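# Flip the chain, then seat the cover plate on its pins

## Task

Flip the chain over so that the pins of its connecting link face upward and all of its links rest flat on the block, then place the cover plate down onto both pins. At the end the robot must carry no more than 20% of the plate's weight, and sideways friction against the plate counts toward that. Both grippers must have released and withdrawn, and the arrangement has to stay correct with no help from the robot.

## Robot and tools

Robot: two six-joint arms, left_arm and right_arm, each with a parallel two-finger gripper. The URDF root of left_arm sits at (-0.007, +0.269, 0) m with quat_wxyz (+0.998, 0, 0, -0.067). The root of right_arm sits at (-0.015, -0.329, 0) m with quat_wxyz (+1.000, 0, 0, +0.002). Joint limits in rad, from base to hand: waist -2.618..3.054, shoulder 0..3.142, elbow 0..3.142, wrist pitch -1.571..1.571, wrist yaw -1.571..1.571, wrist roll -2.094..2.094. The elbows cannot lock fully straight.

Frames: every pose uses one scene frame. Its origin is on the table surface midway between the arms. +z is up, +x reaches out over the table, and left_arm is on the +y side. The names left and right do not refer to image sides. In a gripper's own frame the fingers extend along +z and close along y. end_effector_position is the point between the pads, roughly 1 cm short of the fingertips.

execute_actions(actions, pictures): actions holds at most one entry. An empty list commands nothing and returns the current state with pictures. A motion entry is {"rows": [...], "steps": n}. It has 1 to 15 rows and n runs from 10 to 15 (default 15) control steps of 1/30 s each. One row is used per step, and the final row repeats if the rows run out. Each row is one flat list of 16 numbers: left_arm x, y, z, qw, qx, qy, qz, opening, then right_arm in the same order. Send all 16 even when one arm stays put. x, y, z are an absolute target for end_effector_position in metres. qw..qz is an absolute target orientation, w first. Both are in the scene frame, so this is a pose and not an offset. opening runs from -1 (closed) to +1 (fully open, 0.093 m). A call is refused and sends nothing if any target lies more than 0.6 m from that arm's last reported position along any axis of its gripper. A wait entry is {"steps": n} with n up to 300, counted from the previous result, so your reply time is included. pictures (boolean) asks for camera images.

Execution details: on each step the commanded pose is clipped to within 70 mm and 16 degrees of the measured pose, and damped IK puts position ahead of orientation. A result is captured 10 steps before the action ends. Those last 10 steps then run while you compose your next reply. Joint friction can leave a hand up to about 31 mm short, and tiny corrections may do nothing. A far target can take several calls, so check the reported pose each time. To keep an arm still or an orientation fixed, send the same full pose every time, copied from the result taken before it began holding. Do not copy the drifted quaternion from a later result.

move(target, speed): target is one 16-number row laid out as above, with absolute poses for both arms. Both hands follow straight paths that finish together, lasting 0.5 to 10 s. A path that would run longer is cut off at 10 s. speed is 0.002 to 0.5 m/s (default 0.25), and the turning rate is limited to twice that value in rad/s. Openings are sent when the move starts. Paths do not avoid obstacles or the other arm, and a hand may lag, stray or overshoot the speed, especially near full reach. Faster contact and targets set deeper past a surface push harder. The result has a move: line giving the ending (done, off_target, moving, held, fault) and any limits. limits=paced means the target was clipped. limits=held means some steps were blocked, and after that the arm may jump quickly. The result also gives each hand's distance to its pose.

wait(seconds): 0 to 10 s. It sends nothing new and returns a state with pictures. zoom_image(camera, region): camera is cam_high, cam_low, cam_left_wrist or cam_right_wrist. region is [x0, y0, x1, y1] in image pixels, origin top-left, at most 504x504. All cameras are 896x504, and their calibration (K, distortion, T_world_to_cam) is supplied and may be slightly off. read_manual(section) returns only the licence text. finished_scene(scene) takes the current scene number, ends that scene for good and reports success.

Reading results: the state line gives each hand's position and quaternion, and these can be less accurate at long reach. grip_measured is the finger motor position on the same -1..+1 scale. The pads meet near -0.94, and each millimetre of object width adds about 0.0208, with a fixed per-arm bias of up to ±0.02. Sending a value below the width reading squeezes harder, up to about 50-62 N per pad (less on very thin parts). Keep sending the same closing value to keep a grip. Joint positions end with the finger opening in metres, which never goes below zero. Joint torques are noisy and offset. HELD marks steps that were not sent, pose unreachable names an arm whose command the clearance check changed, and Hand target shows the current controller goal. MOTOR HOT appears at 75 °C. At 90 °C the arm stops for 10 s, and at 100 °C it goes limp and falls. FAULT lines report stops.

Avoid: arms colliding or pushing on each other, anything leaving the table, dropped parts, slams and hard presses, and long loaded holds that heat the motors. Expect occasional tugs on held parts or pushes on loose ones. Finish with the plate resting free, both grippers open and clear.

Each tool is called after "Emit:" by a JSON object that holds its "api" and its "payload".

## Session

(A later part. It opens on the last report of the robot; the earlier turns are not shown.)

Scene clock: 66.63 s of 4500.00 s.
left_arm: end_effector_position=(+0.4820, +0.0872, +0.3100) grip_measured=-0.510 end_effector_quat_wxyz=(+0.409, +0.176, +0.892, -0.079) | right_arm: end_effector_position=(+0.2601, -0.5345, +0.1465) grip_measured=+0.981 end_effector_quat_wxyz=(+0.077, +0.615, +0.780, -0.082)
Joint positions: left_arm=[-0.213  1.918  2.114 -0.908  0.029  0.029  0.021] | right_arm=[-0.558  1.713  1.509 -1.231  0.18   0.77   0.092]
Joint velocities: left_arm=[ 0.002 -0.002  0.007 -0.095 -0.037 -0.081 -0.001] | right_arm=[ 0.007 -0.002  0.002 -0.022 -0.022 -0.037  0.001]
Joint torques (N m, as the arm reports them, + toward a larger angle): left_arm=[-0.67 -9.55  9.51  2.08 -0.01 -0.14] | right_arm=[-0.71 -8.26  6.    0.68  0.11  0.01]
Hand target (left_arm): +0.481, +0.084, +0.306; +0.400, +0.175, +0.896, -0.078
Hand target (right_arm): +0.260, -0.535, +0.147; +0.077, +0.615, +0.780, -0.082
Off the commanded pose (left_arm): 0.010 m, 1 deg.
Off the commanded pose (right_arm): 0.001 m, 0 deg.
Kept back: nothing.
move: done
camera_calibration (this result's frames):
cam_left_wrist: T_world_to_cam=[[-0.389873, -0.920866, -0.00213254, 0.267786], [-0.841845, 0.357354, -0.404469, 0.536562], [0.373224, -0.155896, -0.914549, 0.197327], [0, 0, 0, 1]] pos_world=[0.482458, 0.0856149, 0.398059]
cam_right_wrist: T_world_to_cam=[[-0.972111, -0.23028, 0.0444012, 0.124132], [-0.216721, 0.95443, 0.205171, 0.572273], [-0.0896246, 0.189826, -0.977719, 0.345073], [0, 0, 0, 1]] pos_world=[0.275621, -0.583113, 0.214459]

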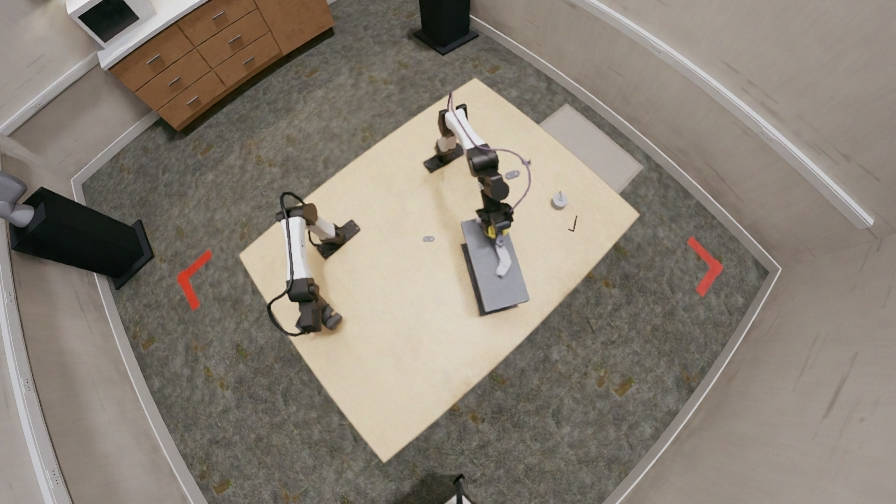

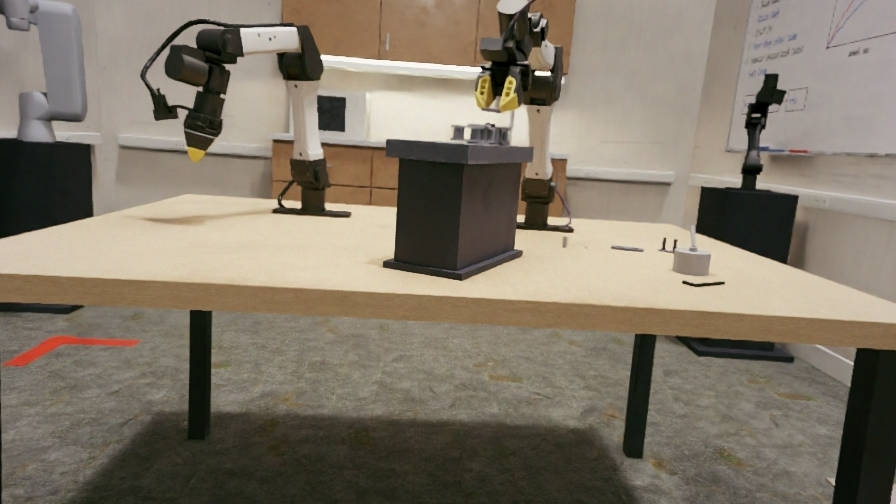

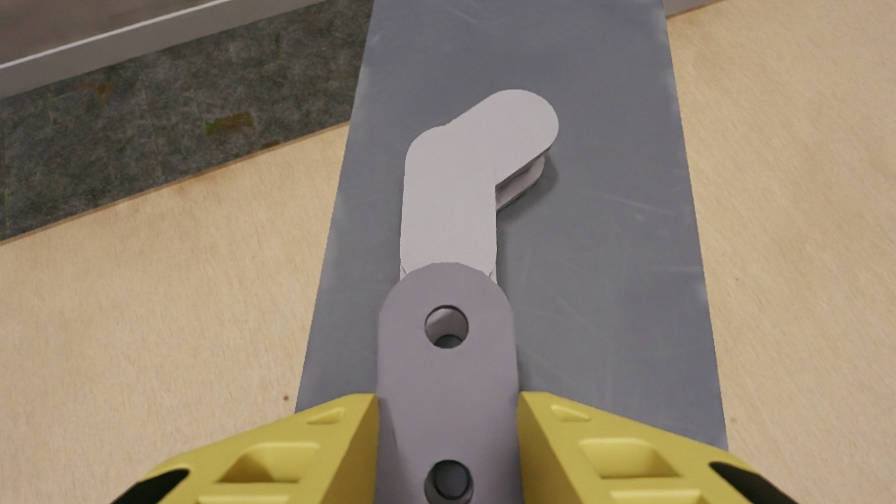

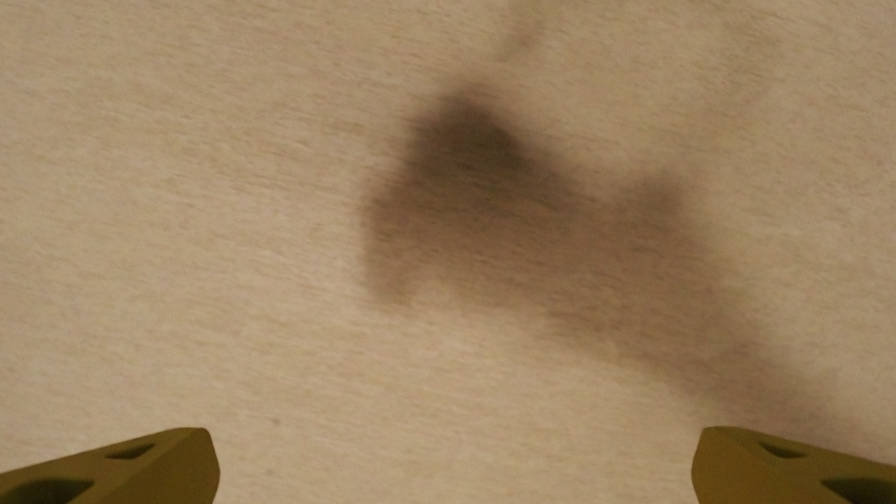

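Emit:
{"api": "move", "payload": {"target": [0.476,0.083,0.285,0.4,0.175,0.897,-0.078,-0.6,0.26,-0.535,0.147,0.077,0.615,0.78,-0.082,1], "speed": 0.02}}

Scene clock: 68.93 s of 4500.00 s.
left_arm: end_effector_position=(+0.4808, +0.0857, +0.2813) grip_measured=-0.510 end_effector_quat_wxyz=(+0.394, +0.176, +0.899, -0.076) | right_arm: end_effector_position=(+0.2601, -0.5345, +0.1465) grip_measured=+0.981 end_effector_quat_wxyz=(+0.077, +0.615, +0.780, -0.082)
Joint positions: left_arm=[-0.219  1.897  1.988 -0.836  0.023  0.025  0.021] | right_arm=[-0.558  1.713  1.509 -1.231  0.18   0.77   0.092]
Joint velocities: left_arm=[-0.002  0.007  0.022  0.037  0.022  0.037 -0.   ] | right_arm=[-0.002  0.002  0.007  0.007  0.037  0.051  0.001]
Joint torques (N m, as the arm reports them, + toward a larger angle): left_arm=[ -0.67 -11.98   6.84   2.45  -0.07  -0.16] | right_arm=[-0.64 -8.31  6.01  0.68  0.12 -0.02]
Hand target (left_arm): +0.477, +0.083, +0.285; +0.399, +0.175, +0.897, -0.078
Hand target (right_arm): +0.260, -0.535, +0.147; +0.077, +0.615, +0.780, -0.082
Off the commanded pose (left_arm): 0.007 m, 1 deg.
Off the commanded pose (right_arm): 0.001 m, 0 deg.
Kept back: nothing.
move: done
camera_calibration (this result's frames):
cam_left_wrist: T_world_to_cam=[[-0.388337, -0.921517, -0.00116559, 0.264918], [-0.854413, 0.360532, -0.374158, 0.521734], [0.345213, -0.144303, -0.927364, 0.187425], [0, 0, 0, 1]] pos_world=[0.483952, 0.0830709, 0.369331]
cam_right_wrist: T_world_to_cam=[[-0.972111, -0.23028, 0.0444012, 0.124132], [-0.216721, 0.95443, 0.205171, 0.572273], [-0.0896246, 0.189826, -0.977719, 0.345073], [0, 0, 0, 1]] pos_world=[0.275621, -0.583113, 0.214459]

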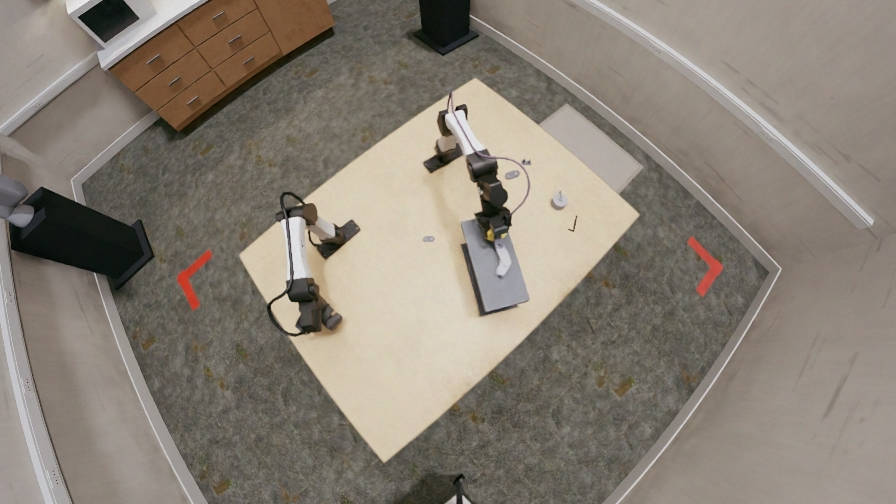

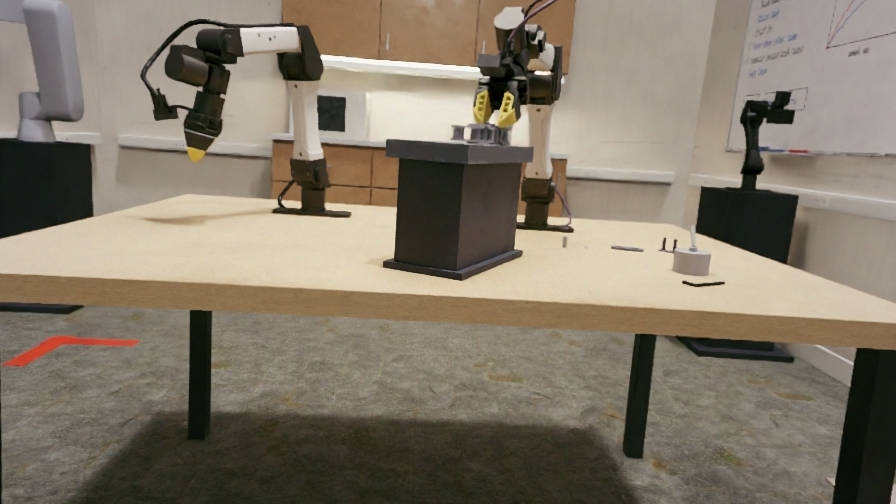

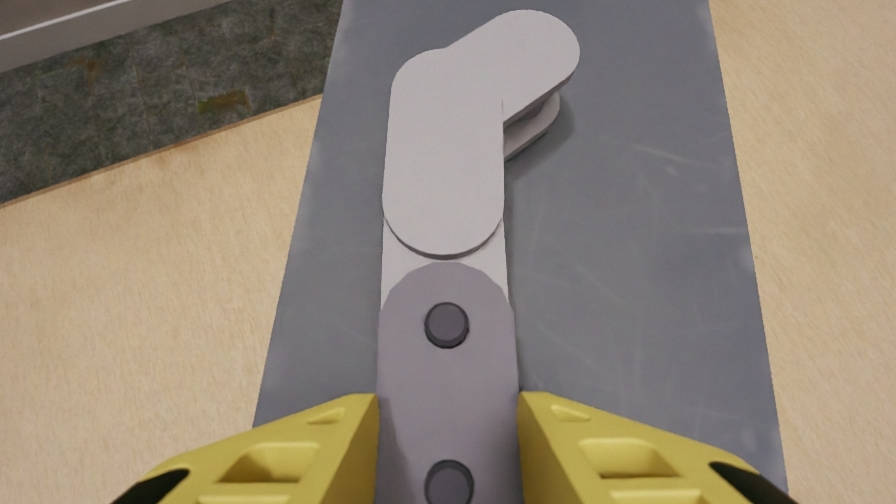

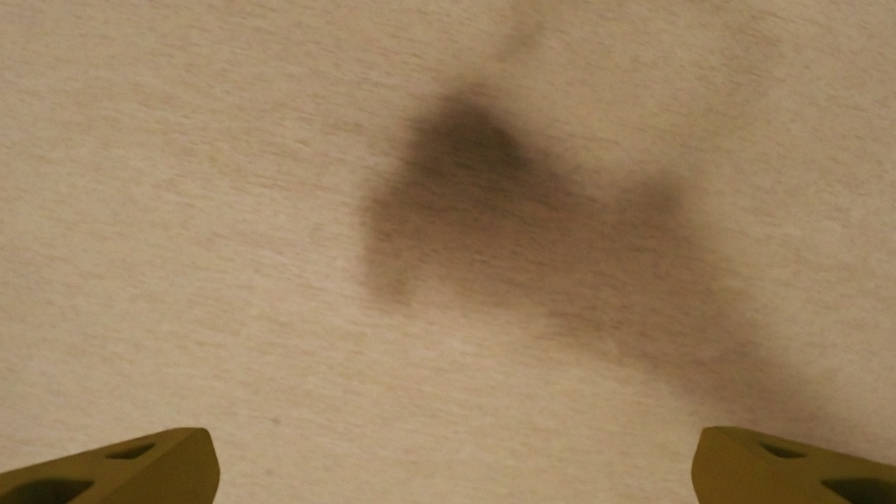

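Both pins through.

Emit:
{"api": "move", "payload": {"target": [0.476,0.083,0.285,0.4,0.175,0.897,-0.078,0.3,0.26,-0.535,0.147,0.077,0.615,0.78,-0.082,1]}}

Emit:
{"api": "move", "payload": {"target": [0.43,0.103,0.35,0.4,0.175,0.897,-0.078,0.3,0.26,-0.535,0.147,0.077,0.615,0.78,-0.082,1], "speed": 0.1}}

Emit:
{"api": "zoom_image", "payload": {"camera": "cam_low", "region": [430,100,550,160]}}

Scene clock: 69.97 s of 4500.00 s.
left_arm: end_effector_position=(+0.4812, +0.0855, +0.2818) grip_measured=+0.298 end_effector_quat_wxyz=(+0.395, +0.176, +0.898, -0.076) | right_arm: end_effector_position=(+0.2601, -0.5345, +0.1465) grip_measured=+0.981 end_effector_quat_wxyz=(+0.077, +0.615, +0.780, -0.082)
Joint positions: left_arm=[-0.219  1.897  1.988 -0.833  0.023  0.025  0.06 ] | right_arm=[-0.558  1.713  1.509 -1.231  0.18   0.77   0.092]
Joint velocities: left_arm=[-0.002  0.002  0.007 -0.051  0.007  0.037  0.   ] | right_arm=[ 0.007 -0.002 -0.002 -0.051  0.037  0.095  0.   ]
Joint torques (N m, as the arm reports them, + toward a larger angle): left_arm=[ -0.79 -12.22   6.31   2.39  -0.07  -0.11] | right_arm=[-0.66 -8.32  6.03  0.69  0.11  0.01]
Hand target (left_arm): +0.476, +0.083, +0.285; +0.399, +0.175, +0.897, -0.078
Hand target (right_arm): +0.260, -0.535, +0.147; +0.077, +0.615, +0.780, -0.082
Off the commanded pose (left_arm): 0.007 m, 1 deg.
Off the commanded pose (right_arm): 0.001 m, 0 deg.
Kept back: nothing.
move: done
camera_calibration (this result's frames):
cam_left_wrist: T_world_to_cam=[[-0.388097, -0.921618, -0.000990788, 0.26478], [-0.85374, 0.359917, -0.376281, 0.522561], [0.347144, -0.145188, -0.926505, 0.186568], [0, 0, 0, 1]] pos_world=[0.484126, 0.0830345, 0.369749]
cam_right_wrist: T_world_to_cam=[[-0.972111, -0.23028, 0.0444012, 0.124132], [-0.216721, 0.95443, 0.205171, 0.572273], [-0.0896246, 0.189826, -0.977719, 0.345073], [0, 0, 0, 1]] pos_world=[0.275621, -0.583113, 0.214459]

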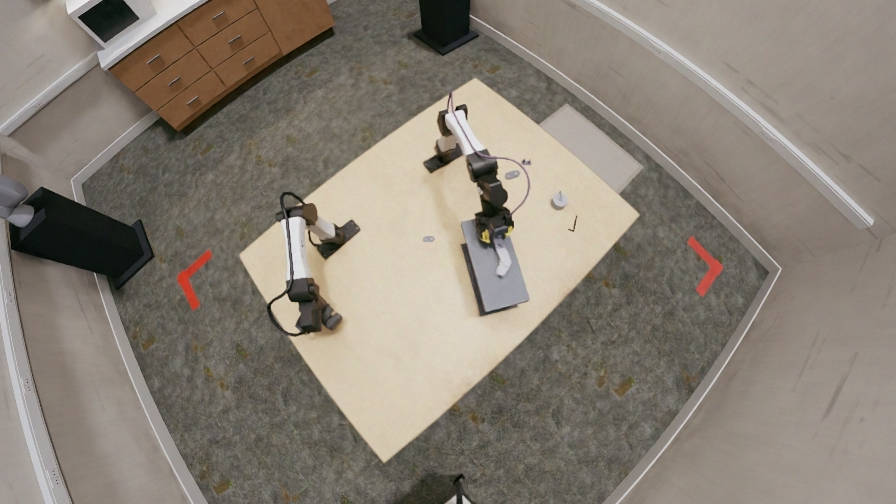

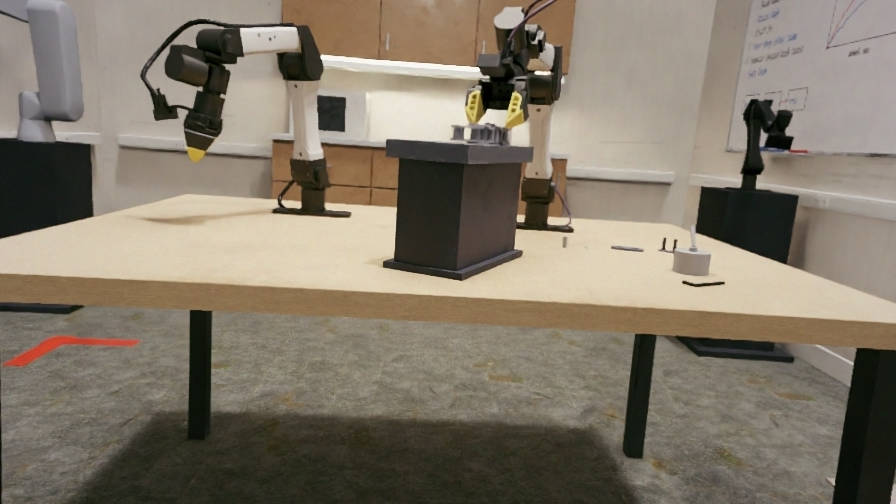

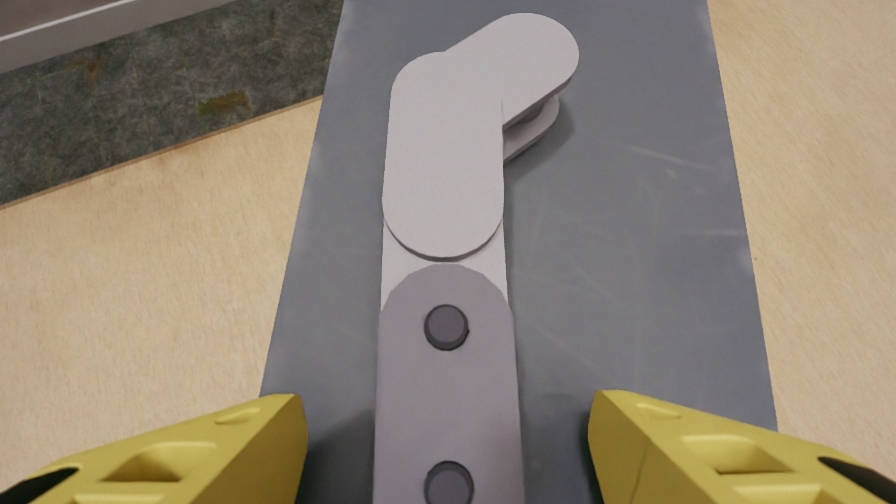

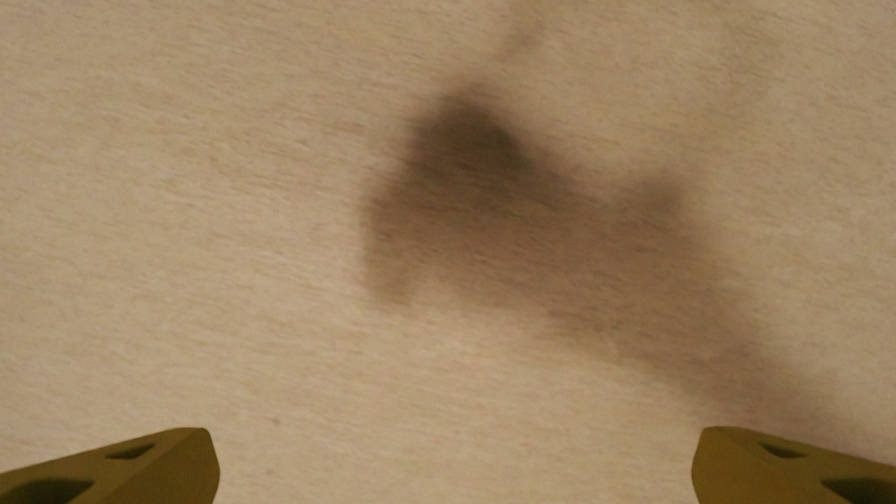

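Scene clock: 71.40 s of 4500.00 s.
left_arm: end_effector_position=(+0.4344, +0.1027, +0.3453) grip_measured=+0.298 end_effector_quat_wxyz=(+0.403, +0.176, +0.895, -0.077) | right_arm: end_effector_position=(+0.2601, -0.5345, +0.1465) grip_measured=+0.981 end_effector_quat_wxyz=(+0.077, +0.615, +0.780, -0.082)
Joint positions: left_arm=[-0.219  1.79   2.113 -1.049  0.023  0.025  0.06 ] | right_arm=[-0.558  1.713  1.509 -1.231  0.18   0.77   0.092]
Joint velocities: left_arm=[-0.002 -0.012 -0.007  0.037 -0.037 -0.037 -0.   ] | right_arm=[-0.012  0.002  0.007  0.022 -0.037  0.051 -0.   ]
Joint torques (N m, as the arm reports them, + toward a larger angle): left_arm=[-0.48 -9.65  8.86  1.99 -0.03 -0.11] | right_arm=[-0.68 -8.27  5.99  0.66  0.1   0.01]
Hand target (left_arm): +0.428, +0.103, +0.349; +0.400, +0.175, +0.896, -0.078
Hand target (right_arm): +0.260, -0.535, +0.147; +0.077, +0.615, +0.780, -0.082
Off the commanded pose (left_arm): 0.006 m, 0 deg.
Off the commanded pose (right_arm): 0.001 m, 0 deg.
Kept back: nothing.
move: done
camera_calibration (this result's frames):
cam_left_wrist: T_world_to_cam=[[-0.388074, -0.921626, -0.0017835, 0.262808], [-0.84755, 0.357641, -0.392113, 0.503375], [0.362019, -0.150657, -0.919916, 0.255945], [0, 0, 0, 1]] pos_world=[0.435967, 0.100743, 0.433296]
cam_right_wrist: T_world_to_cam=[[-0.972111, -0.23028, 0.0444012, 0.124132], [-0.216721, 0.95443, 0.205171, 0.572273], [-0.0896246, 0.189826, -0.977719, 0.345073], [0, 0, 0, 1]] pos_world=[0.275621, -0.583113, 0.214459]

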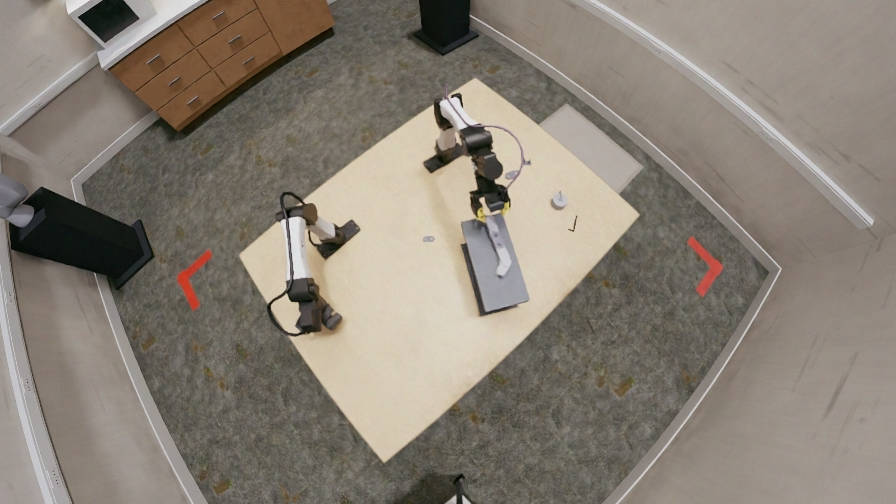

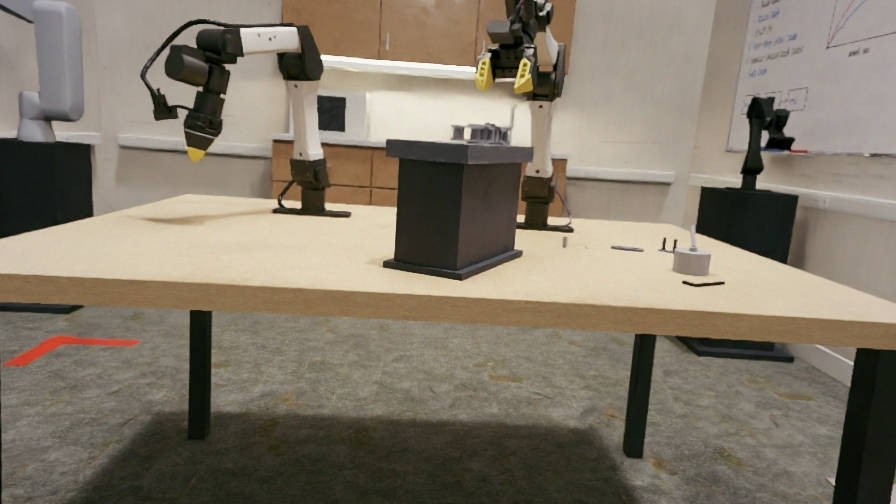

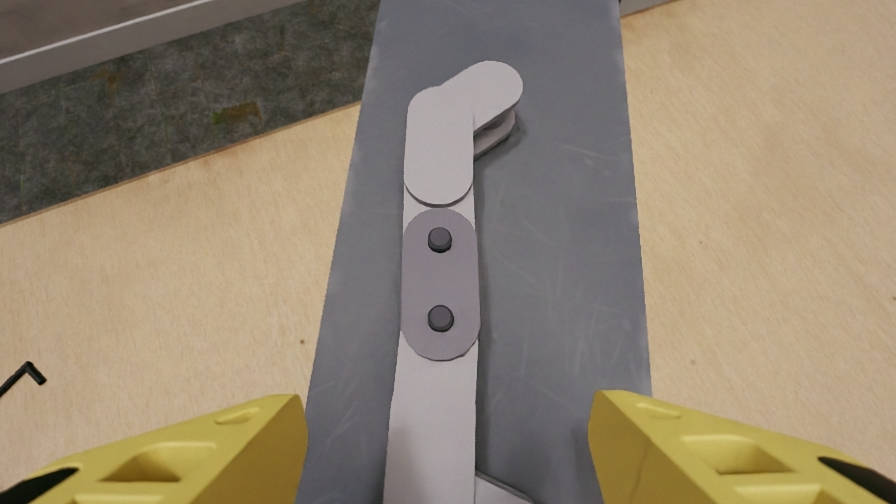

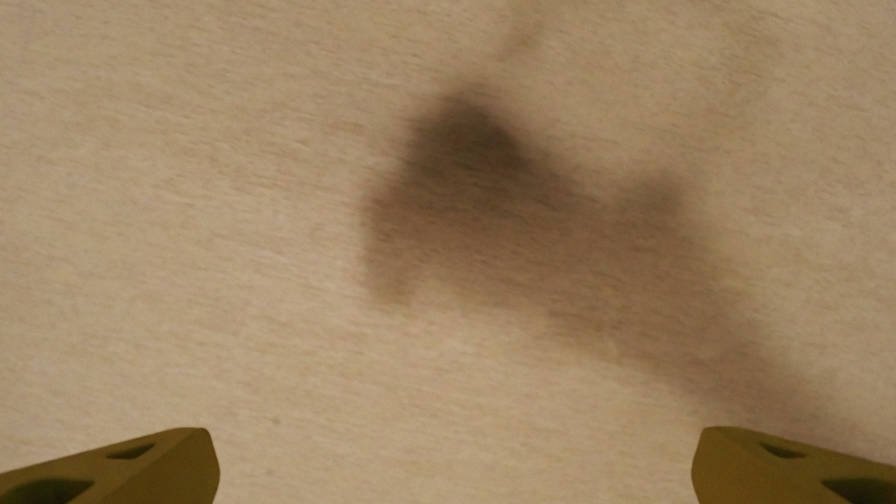

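Region (430, 100, 550, 160) of cam_low's 896x504 image, scaled by 4.200, with more detail than that image has.

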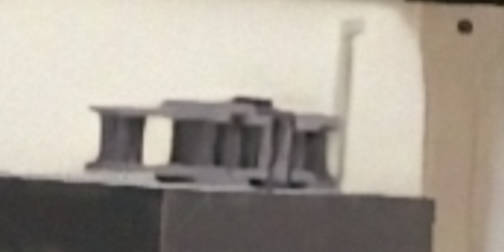

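Emit:
{"api": "move", "payload": {"target": [0.3,0.16,0.33,0.4,0.175,0.897,-0.078,0.3,0.26,-0.535,0.147,0.077,0.615,0.78,-0.082,1]}}

Emit:
{"api": "finished_scene", "payload": {"scene": 2}}

Scene clock: 72.77 s of 4500.00 s.
left_arm: end_effector_position=(+0.3026, +0.1565, +0.3359) grip_measured=+0.298 end_effector_quat_wxyz=(+0.411, +0.171, +0.892, -0.078) | right_arm: end_effector_position=(+0.2601, -0.5345, +0.1465) grip_measured=+0.981 end_effector_quat_wxyz=(+0.077, +0.615, +0.780, -0.082)
Joint positions: left_arm=[-0.199  1.224  1.533 -1.017  0.034  0.032  0.06 ] | right_arm=[-0.558  1.713  1.509 -1.231  0.18   0.77   0.092]
Joint velocities: left_arm=[ 0.017 -0.012 -0.017 -0.037  0.051  0.022  0.   ] | right_arm=[-0.007  0.002 -0.017 -0.022 -0.037 -0.022 -0.   ]
Joint torques (N m, as the arm reports them, + toward a larger angle): left_arm=[ 0.41 -3.94  6.01  2.13  0.12  0.07] | right_arm=[-0.71 -8.29  6.    0.68  0.11  0.  ]
Hand target (left_arm): +0.300, +0.158, +0.328; +0.400, +0.175, +0.896, -0.078
Hand target (right_arm): +0.260, -0.535, +0.147; +0.077, +0.615, +0.780, -0.082
Off the commanded pose (left_arm): 0.007 m, 1 deg.
Off the commanded pose (right_arm): 0.001 m, 0 deg.
Kept back: nothing.
move: done
camera_calibration (this result's frames):
cam_left_wrist: T_world_to_cam=[[-0.380718, -0.92469, -0.00112514, 0.259179], [-0.843874, 0.347941, -0.408427, 0.374631], [0.37806, -0.154546, -0.91279, 0.296513], [0, 0, 0, 1]] pos_world=[0.302716, 0.155136, 0.423955]
cam_right_wrist: T_world_to_cam=[[-0.972111, -0.23028, 0.0444012, 0.124132], [-0.216721, 0.95443, 0.205171, 0.572273], [-0.0896246, 0.189826, -0.977719, 0.345073], [0, 0, 0, 1]] pos_world=[0.275621, -0.583113, 0.214459]

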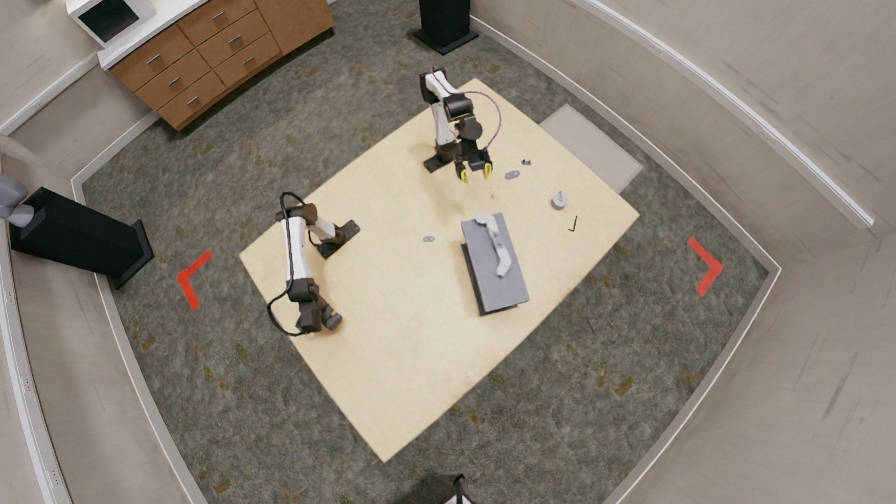

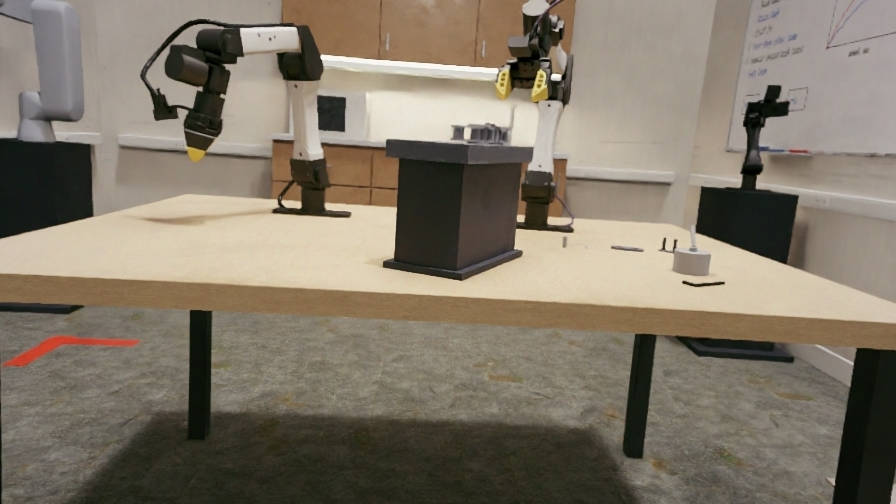

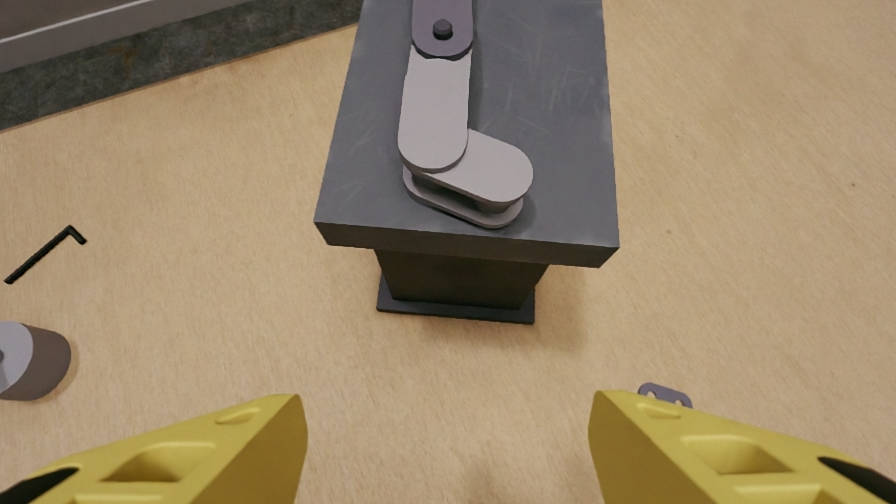

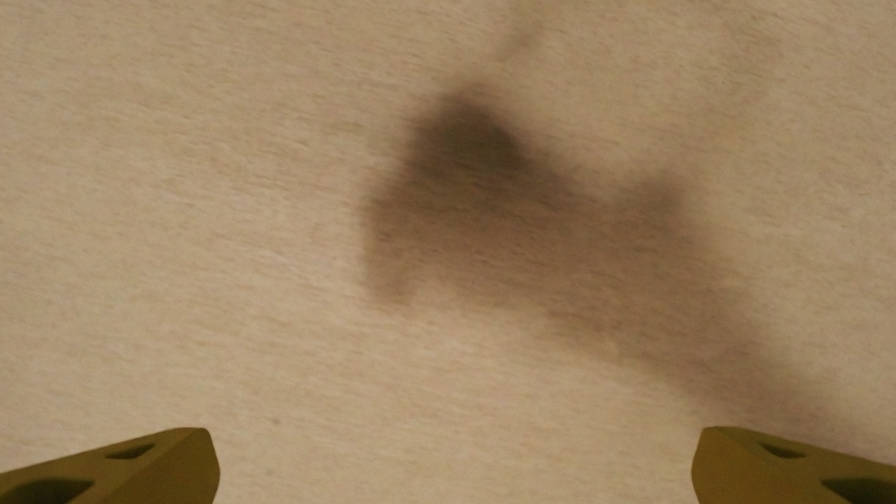

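The scene is finished: the task was done.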